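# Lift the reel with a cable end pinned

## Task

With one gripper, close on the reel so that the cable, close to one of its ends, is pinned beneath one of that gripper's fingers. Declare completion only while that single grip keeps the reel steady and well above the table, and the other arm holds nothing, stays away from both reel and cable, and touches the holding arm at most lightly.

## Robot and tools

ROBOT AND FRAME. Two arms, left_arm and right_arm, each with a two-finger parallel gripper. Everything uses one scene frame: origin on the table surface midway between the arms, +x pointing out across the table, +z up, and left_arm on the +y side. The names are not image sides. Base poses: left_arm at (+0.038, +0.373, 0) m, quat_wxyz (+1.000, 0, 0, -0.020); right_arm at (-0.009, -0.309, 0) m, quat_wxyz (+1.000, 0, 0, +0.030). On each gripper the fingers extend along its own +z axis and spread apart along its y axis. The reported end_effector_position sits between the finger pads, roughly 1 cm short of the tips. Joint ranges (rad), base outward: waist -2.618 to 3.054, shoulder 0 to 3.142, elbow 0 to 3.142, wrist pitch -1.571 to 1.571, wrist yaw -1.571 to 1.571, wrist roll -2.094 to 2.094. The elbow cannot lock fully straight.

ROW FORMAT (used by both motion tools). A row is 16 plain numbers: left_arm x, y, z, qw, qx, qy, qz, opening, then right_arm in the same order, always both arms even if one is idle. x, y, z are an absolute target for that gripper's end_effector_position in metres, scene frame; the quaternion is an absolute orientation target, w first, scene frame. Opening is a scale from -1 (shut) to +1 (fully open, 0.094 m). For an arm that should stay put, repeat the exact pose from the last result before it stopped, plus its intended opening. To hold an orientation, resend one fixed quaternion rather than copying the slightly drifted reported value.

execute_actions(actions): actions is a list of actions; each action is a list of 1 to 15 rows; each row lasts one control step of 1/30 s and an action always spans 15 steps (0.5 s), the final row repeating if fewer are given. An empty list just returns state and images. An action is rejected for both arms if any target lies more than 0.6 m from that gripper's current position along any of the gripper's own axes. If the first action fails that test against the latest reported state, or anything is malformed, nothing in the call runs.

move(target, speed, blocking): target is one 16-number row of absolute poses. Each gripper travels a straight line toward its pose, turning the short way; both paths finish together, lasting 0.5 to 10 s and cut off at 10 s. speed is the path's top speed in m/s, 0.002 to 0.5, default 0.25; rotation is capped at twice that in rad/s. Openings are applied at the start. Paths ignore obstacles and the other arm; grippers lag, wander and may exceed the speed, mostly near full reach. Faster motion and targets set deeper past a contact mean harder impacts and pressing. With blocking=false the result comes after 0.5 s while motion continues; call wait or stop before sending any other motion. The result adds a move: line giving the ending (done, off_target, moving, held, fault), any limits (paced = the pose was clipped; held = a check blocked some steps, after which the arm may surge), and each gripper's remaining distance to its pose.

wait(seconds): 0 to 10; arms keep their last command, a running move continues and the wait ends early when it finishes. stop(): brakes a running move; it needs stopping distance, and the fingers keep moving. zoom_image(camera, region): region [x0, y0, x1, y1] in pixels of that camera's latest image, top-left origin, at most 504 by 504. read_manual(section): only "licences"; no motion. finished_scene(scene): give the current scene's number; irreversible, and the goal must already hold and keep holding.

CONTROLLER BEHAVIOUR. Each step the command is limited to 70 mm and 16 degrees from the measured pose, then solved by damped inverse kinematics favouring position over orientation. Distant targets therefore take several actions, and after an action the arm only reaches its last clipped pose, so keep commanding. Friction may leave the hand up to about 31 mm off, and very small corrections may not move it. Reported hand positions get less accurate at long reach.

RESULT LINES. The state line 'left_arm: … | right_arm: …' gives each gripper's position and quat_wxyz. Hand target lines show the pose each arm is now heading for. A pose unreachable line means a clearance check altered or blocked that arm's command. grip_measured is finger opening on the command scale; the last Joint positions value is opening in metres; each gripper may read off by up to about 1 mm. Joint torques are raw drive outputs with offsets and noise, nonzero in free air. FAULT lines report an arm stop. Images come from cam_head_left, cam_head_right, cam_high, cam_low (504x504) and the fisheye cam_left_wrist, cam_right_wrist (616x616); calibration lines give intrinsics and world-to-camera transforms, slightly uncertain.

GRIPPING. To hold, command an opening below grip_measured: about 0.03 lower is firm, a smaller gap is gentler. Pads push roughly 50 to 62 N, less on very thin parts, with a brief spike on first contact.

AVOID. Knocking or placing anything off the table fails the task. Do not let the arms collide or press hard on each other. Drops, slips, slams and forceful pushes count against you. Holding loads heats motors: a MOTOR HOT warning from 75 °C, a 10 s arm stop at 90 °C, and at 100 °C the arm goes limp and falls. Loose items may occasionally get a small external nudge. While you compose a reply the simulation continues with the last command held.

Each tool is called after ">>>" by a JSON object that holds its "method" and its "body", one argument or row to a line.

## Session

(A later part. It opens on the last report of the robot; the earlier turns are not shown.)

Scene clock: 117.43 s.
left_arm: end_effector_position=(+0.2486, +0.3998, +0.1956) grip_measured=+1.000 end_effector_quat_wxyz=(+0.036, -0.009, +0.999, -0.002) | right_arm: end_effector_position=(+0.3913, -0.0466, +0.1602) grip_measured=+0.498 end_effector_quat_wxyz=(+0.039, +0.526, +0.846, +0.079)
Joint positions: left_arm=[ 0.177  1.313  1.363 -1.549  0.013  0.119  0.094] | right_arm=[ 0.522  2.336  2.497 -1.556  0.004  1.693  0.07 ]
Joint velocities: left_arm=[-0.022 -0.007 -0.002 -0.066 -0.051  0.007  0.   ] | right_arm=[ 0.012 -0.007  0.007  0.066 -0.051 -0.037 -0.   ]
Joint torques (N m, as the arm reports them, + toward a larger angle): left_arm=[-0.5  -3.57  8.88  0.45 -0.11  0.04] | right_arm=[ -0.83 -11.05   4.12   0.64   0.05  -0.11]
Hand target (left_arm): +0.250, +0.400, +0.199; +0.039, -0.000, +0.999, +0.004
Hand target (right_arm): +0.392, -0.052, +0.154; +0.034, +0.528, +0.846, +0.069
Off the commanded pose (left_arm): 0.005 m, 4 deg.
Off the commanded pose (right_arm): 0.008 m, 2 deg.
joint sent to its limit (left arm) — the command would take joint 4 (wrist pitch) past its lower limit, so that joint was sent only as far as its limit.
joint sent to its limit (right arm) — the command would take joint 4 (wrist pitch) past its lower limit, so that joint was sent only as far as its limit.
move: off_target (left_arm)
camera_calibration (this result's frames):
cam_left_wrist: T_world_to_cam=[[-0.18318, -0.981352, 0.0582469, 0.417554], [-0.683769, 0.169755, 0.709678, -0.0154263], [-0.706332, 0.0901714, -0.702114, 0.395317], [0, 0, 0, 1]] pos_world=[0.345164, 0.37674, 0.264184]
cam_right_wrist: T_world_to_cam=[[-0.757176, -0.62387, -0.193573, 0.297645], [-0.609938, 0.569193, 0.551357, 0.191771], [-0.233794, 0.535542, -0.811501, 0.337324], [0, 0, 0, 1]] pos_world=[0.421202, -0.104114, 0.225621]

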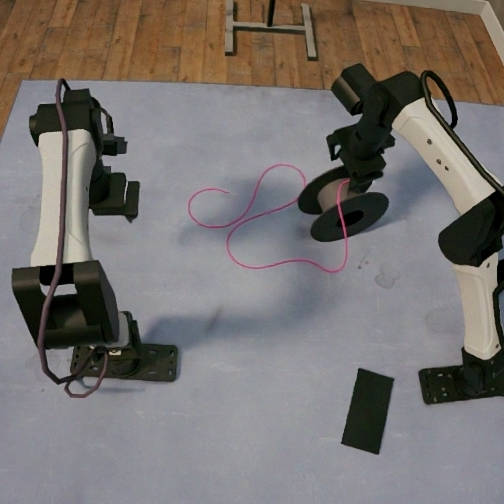

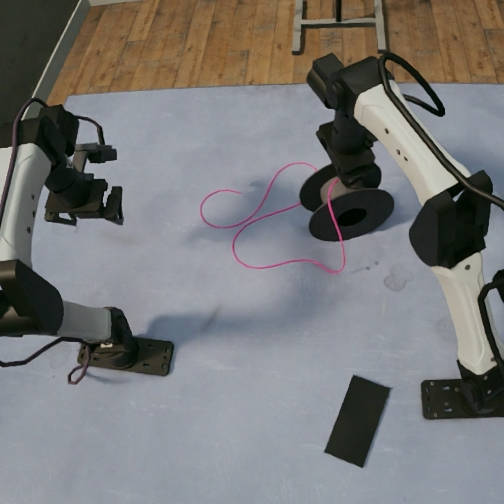

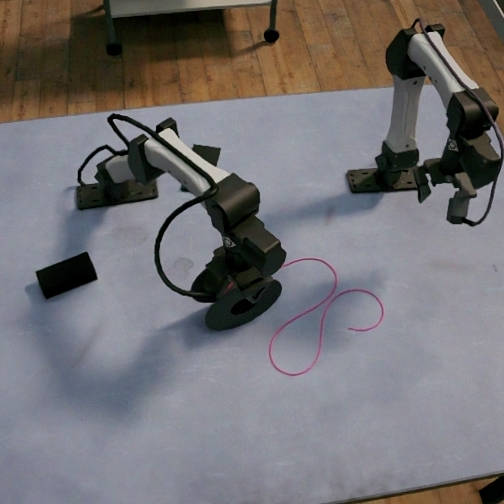

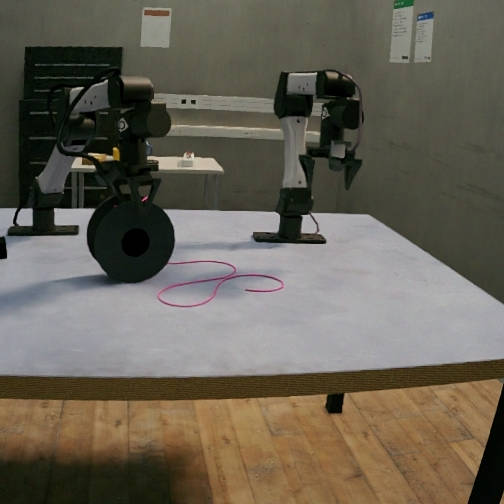

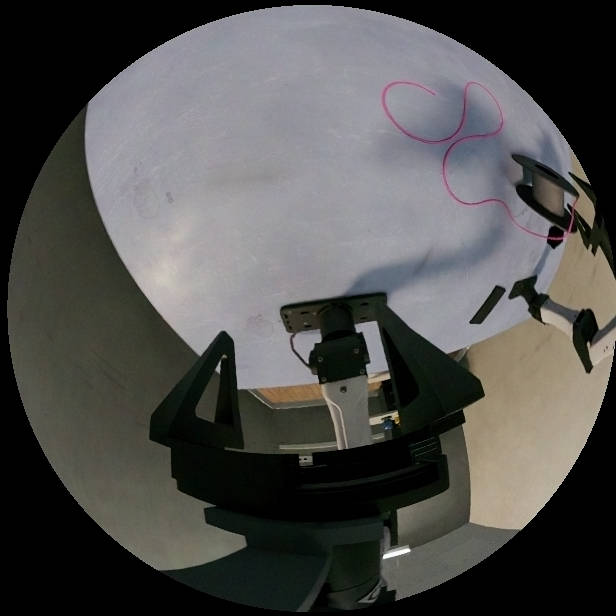

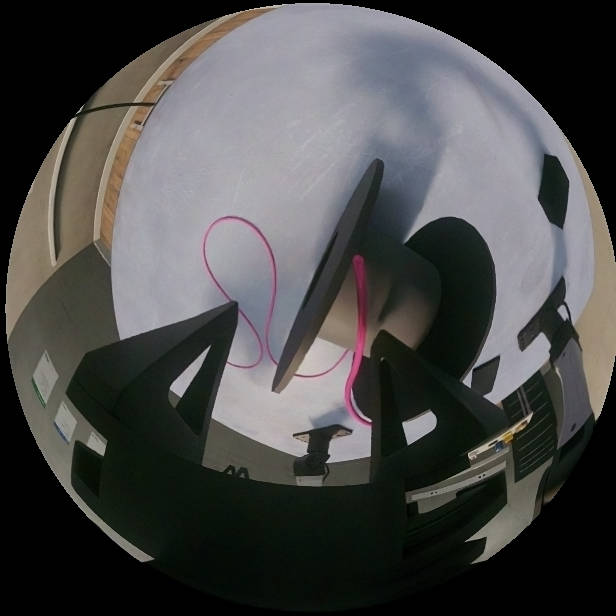

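>>> {"method": "move", "body": {
  "target": [0.25,0.4,0.2,0,0,-1,0,1,0.394,-0.062,0.138,-0.025,-0.53,-0.848,-0.05,0.1],
  "speed": 0.04
}}

>>> {"method": "move", "body": {
  "target": [0.25,0.4,0.2,0,0,-1,0,1,0.394,-0.062,0.138,-0.025,-0.53,-0.848,-0.05,-1],
  "speed": 0.04
}}

>>> {"method": "move", "body": {
  "target": [0.25,0.4,0.2,0,0,-1,0,1,0.33,-0.1,0.36,-0.15,-0.5,-0.8,-0.25,-1],
  "speed": 0.1
}}

Scene clock: 131.13 s.
left_arm: end_effector_position=(+0.2486, +0.3998, +0.1956) grip_measured=+1.000 end_effector_quat_wxyz=(+0.036, -0.009, +0.999, -0.002) | right_arm: end_effector_position=(+0.3927, -0.0571, +0.1477) grip_measured=+0.101 end_effector_quat_wxyz=(+0.031, +0.526, +0.848, +0.060)
Joint positions: left_arm=[ 0.177  1.313  1.363 -1.549  0.013  0.119  0.094] | right_arm=[ 0.502  2.344  2.464 -1.555  0.004  1.672  0.052]
Joint velocities: left_arm=[-0.012 -0.007 -0.002 -0.037 -0.022 -0.081  0.   ] | right_arm=[ 0.002 -0.012 -0.007 -0.022  0.007  0.037 -0.001]
Joint torques (N m, as the arm reports them, + toward a larger angle): left_arm=[-0.46 -3.62  8.84  0.45 -0.14  0.04] | right_arm=[ -0.96 -10.54   3.69   0.59  -0.06  -0.13]
Hand target (left_arm): +0.250, +0.400, +0.199; +0.039, -0.000, +0.999, +0.004
Hand target (right_arm): +0.394, -0.062, +0.138; +0.025, +0.529, +0.847, +0.049
Off the commanded pose (left_arm): 0.005 m, 4 deg.
Off the commanded pose (right_arm): 0.011 m, 1 deg.
joint sent to its limit (left arm) — the command would take joint 4 (wrist pitch) past its lower limit, so that joint was sent only as far as its limit.
move: off_target (left_arm, right_arm)
camera_calibration (this result's frames):
cam_left_wrist: T_world_to_cam=[[-0.18318, -0.981352, 0.0582469, 0.417554], [-0.683769, 0.169755, 0.709678, -0.0154263], [-0.706332, 0.0901714, -0.702114, 0.395317], [0, 0, 0, 1]] pos_world=[0.345164, 0.37674, 0.264184]
cam_right_wrist: T_world_to_cam=[[-0.762949, -0.627939, -0.153629, 0.285868], [-0.59177, 0.582733, 0.556983, 0.198317], [-0.260227, 0.515863, -0.816191, 0.343001], [0, 0, 0, 1]] pos_world=[0.424719, -0.112999, 0.213413]

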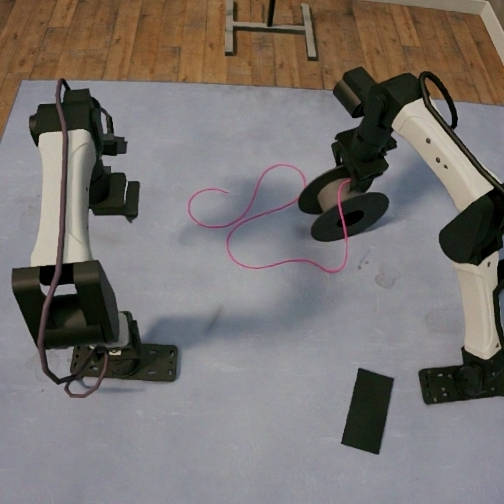

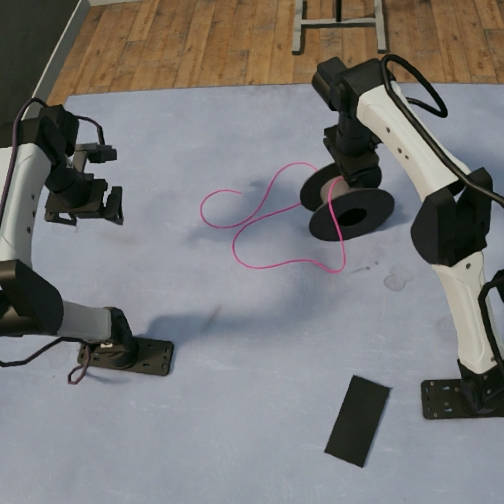

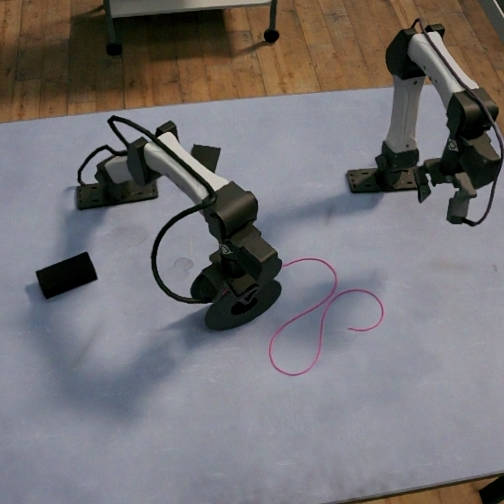

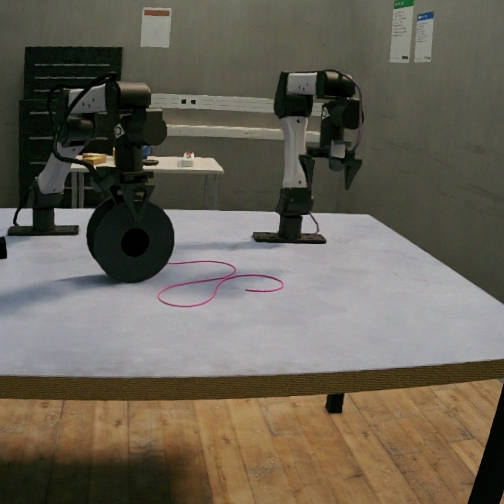

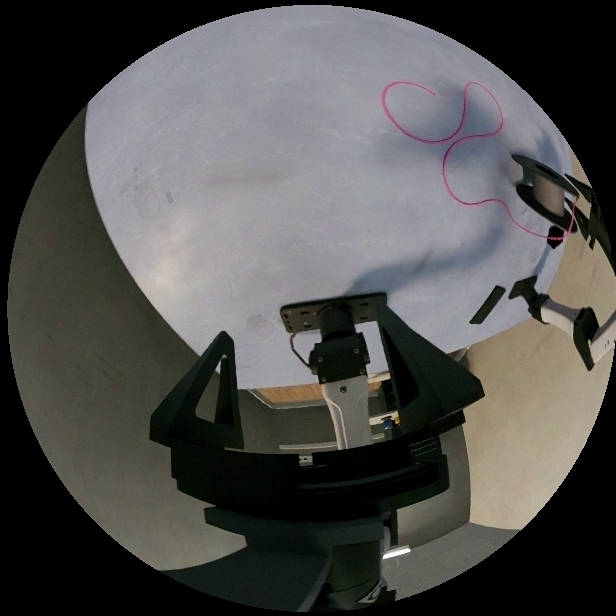

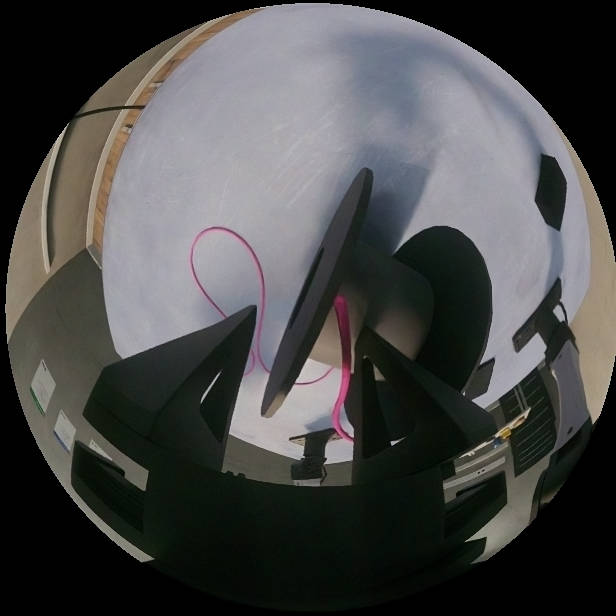

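Scene clock: 132.30 s.
left_arm: end_effector_position=(+0.2486, +0.3998, +0.1956) grip_measured=+1.000 end_effector_quat_wxyz=(+0.036, -0.009, +0.999, -0.002) | right_arm: end_effector_position=(+0.3924, -0.0567, +0.1487) grip_measured=-0.923 end_effector_quat_wxyz=(+0.031, +0.526, +0.848, +0.062)
Joint positions: left_arm=[ 0.177  1.313  1.363 -1.549  0.013  0.119  0.094] | right_arm=[ 0.502  2.342  2.464 -1.555  0.001  1.672  0.004]
Joint velocities: left_arm=[ 0.012 -0.002  0.007 -0.007 -0.007  0.007  0.   ] | right_arm=[-0.022 -0.017 -0.007 -0.022  0.066 -0.007  0.001]
Joint torques (N m, as the arm reports them, + toward a larger angle): left_arm=[-0.49 -3.6   8.91  0.48 -0.08  0.05] | right_arm=[ -0.92 -10.27   3.74   0.64   0.05  -0.12]
Hand target (left_arm): +0.250, +0.400, +0.199; +0.039, -0.000, +0.999, +0.004
Hand target (right_arm): +0.394, -0.062, +0.138; +0.025, +0.529, +0.847, +0.050
Off the commanded pose (left_arm): 0.005 m, 4 deg.
Off the commanded pose (right_arm): 0.012 m, 2 deg.
joint sent to its limit (left arm) — the command would take joint 4 (wrist pitch) past its lower limit, so that joint was sent only as far as its limit.
move: off_target (left_arm, right_arm)
camera_calibration (this result's frames):
cam_left_wrist: T_world_to_cam=[[-0.18318, -0.981352, 0.0582469, 0.417554], [-0.683769, 0.169755, 0.709678, -0.0154263], [-0.706332, 0.0901714, -0.702114, 0.395317], [0, 0, 0, 1]] pos_world=[0.345164, 0.37674, 0.264184]
cam_right_wrist: T_world_to_cam=[[-0.762155, -0.628271, -0.15619, 0.286058], [-0.592746, 0.580191, 0.558597, 0.197352], [-0.26033, 0.518318, -0.814601, 0.343531], [0, 0, 0, 1]] pos_world=[0.424432, -0.112838, 0.21428]

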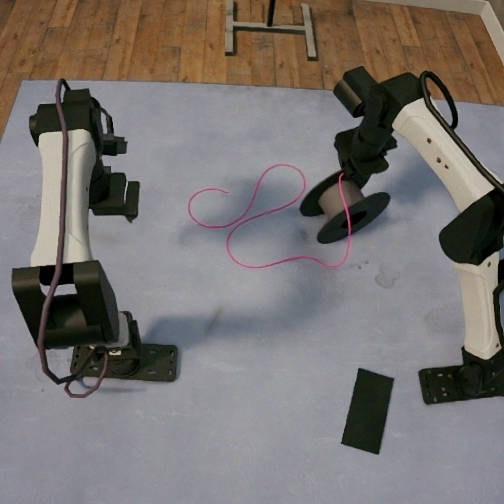

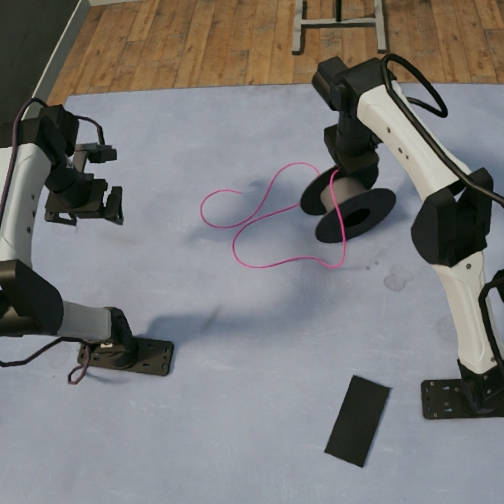

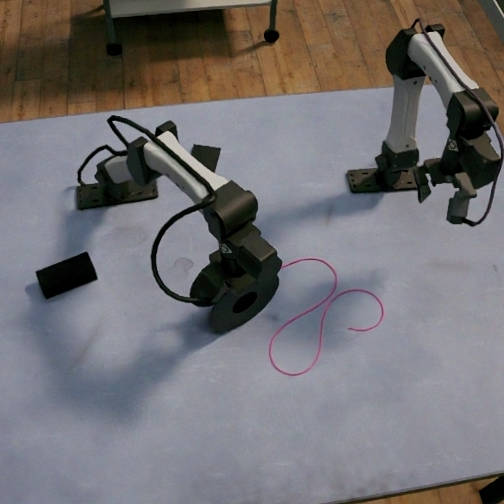

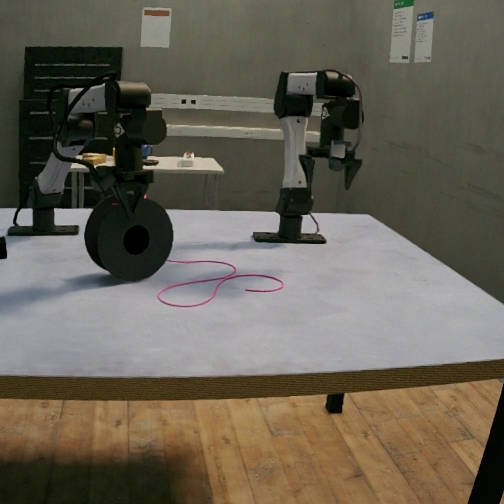

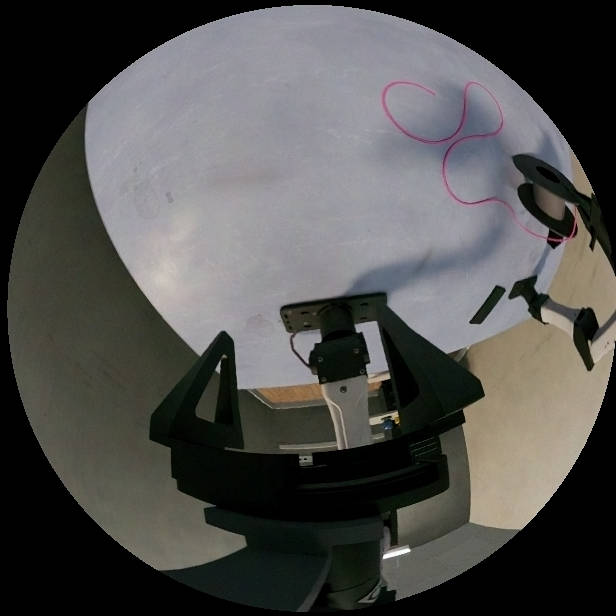

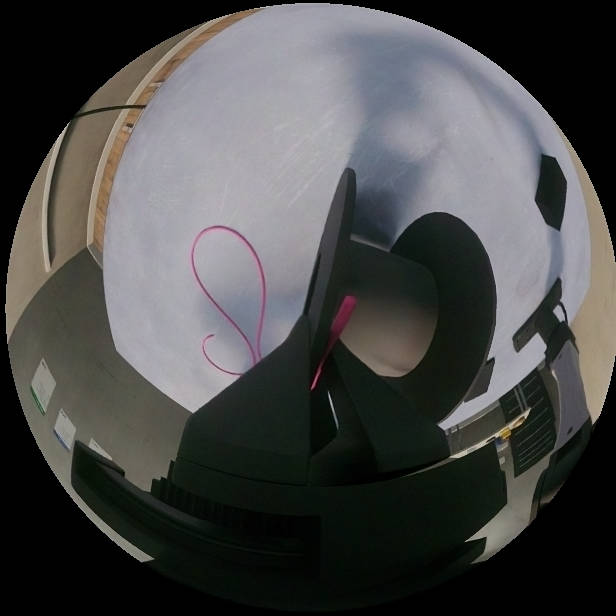

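Scene clock: 135.00 s.
left_arm: end_effector_position=(+0.2486, +0.3998, +0.1956) grip_measured=+1.000 end_effector_quat_wxyz=(+0.036, -0.009, +0.999, -0.002) | right_arm: end_effector_position=(+0.3362, -0.1020, +0.3450) grip_measured=-0.923 end_effector_quat_wxyz=(+0.148, +0.512, +0.809, +0.248)
Joint positions: left_arm=[ 0.177  1.313  1.363 -1.549  0.013  0.119  0.094] | right_arm=[ 0.502  1.848  2.417 -1.555  0.051  1.674  0.004]
Joint velocities: left_arm=[-0.002  0.002  0.007  0.022 -0.007 -0.037  0.   ] | right_arm=[ 0.002 -0.017  0.002  0.037 -0.037  0.022 -0.001]
Joint torques (N m, as the arm reports them, + toward a larger angle): left_arm=[-0.43 -3.54  8.83  0.46 -0.12  0.05] | right_arm=[ 1.29 -8.55  6.73  1.43  0.2  -0.05]
Hand target (left_arm): +0.250, +0.400, +0.199; +0.039, -0.000, +0.999, +0.004
Hand target (right_arm): +0.329, -0.101, +0.362; +0.159, +0.505, +0.804, +0.269
Off the commanded pose (left_arm): 0.005 m, 4 deg.
Off the commanded pose (right_arm): 0.016 m, 1 deg.
joint sent to its limit (left arm) — the command would take joint 4 (wrist pitch) past its lower limit, so that joint was sent only as far as its limit.
joint sent to its limit (right arm) — the command would take joint 4 (wrist pitch) past its lower limit, so that joint was sent only as far as its limit.
move: off_target (left_arm, right_arm)
camera_calibration (this result's frames):
cam_left_wrist: T_world_to_cam=[[-0.18318, -0.981352, 0.0582469, 0.417554], [-0.683769, 0.169755, 0.709678, -0.0154263], [-0.706332, 0.0901714, -0.702114, 0.395317], [0, 0, 0, 1]] pos_world=[0.345164, 0.37674, 0.264184]
cam_right_wrist: T_world_to_cam=[[-0.627699, -0.541606, -0.559157, 0.348101], [-0.775436, 0.498233, 0.387895, 0.192611], [0.0685038, 0.677072, -0.732722, 0.389728], [0, 0, 0, 1]] pos_world=[0.341162, -0.171306, 0.405492]

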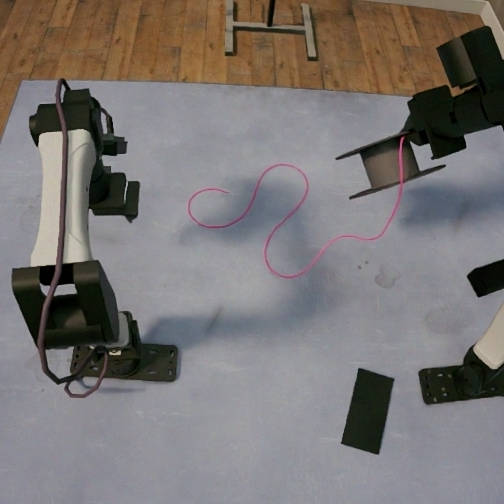

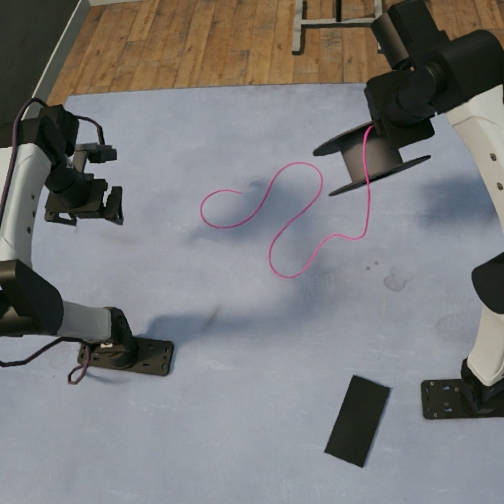

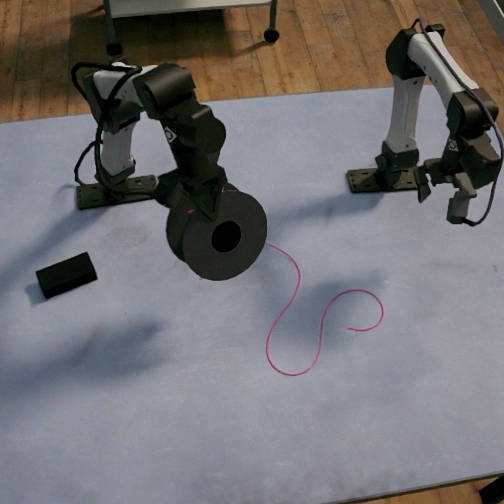

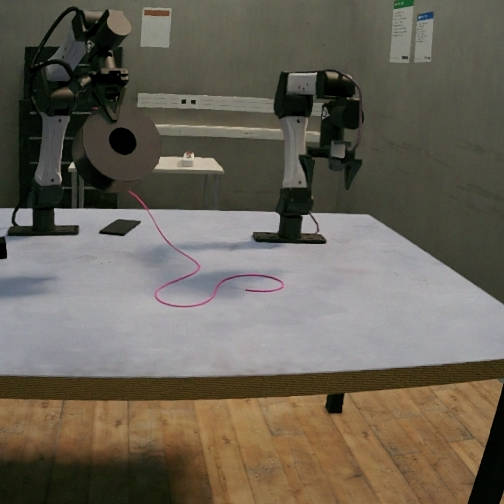

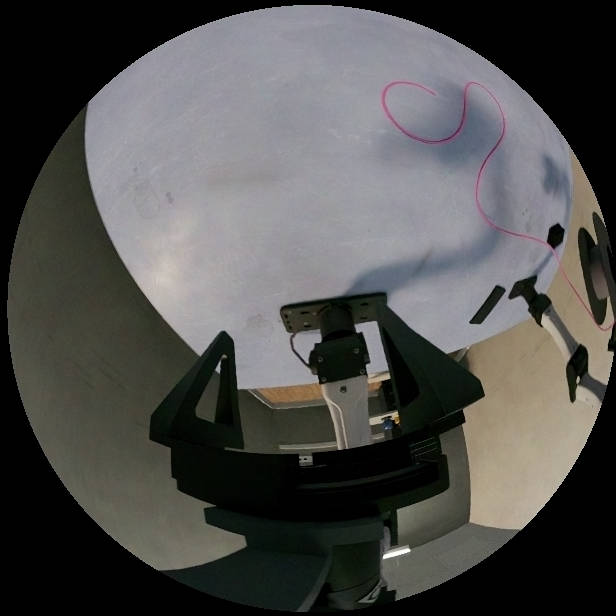

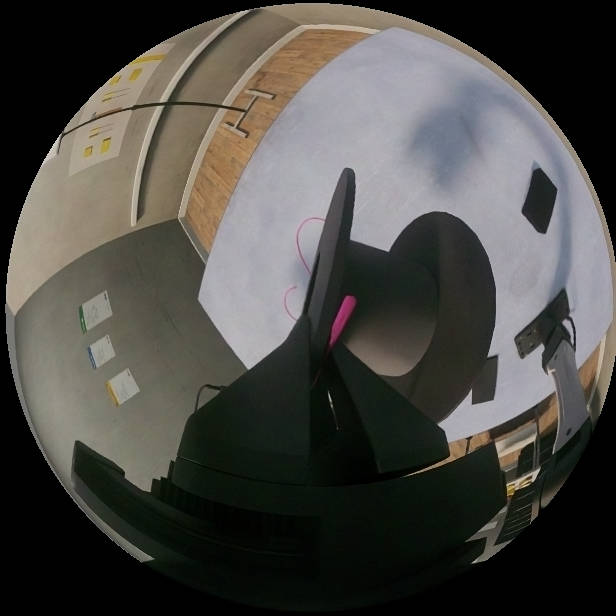

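>>> {"method": "zoom_image", "body": {
  "camera": "cam_high",
  "region": [160,170,280,290]
}}

>>> {"method": "zoom_image", "body": {
  "camera": "cam_right_wrist",
  "region": [260,260,400,440]
}}

Region (160, 170, 280, 290) of cam_high's 504x504 image, scaled by 4.200, with more detail than that image has.

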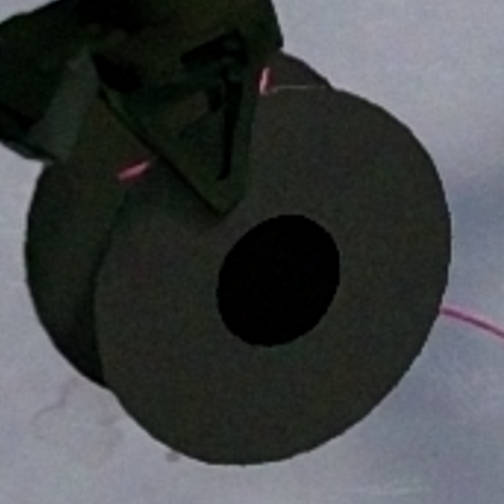

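Region (260, 260, 400, 440) of cam_right_wrist's 616x616 image, scaled by 2.800, with more detail than that image has.

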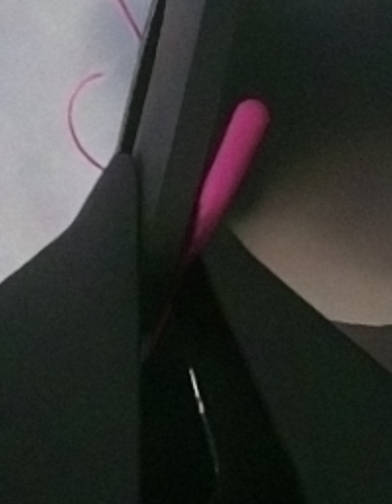

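>>> {"method": "finished_scene", "body": {
  "scene": 1
}}

The scene is finished: the task was done.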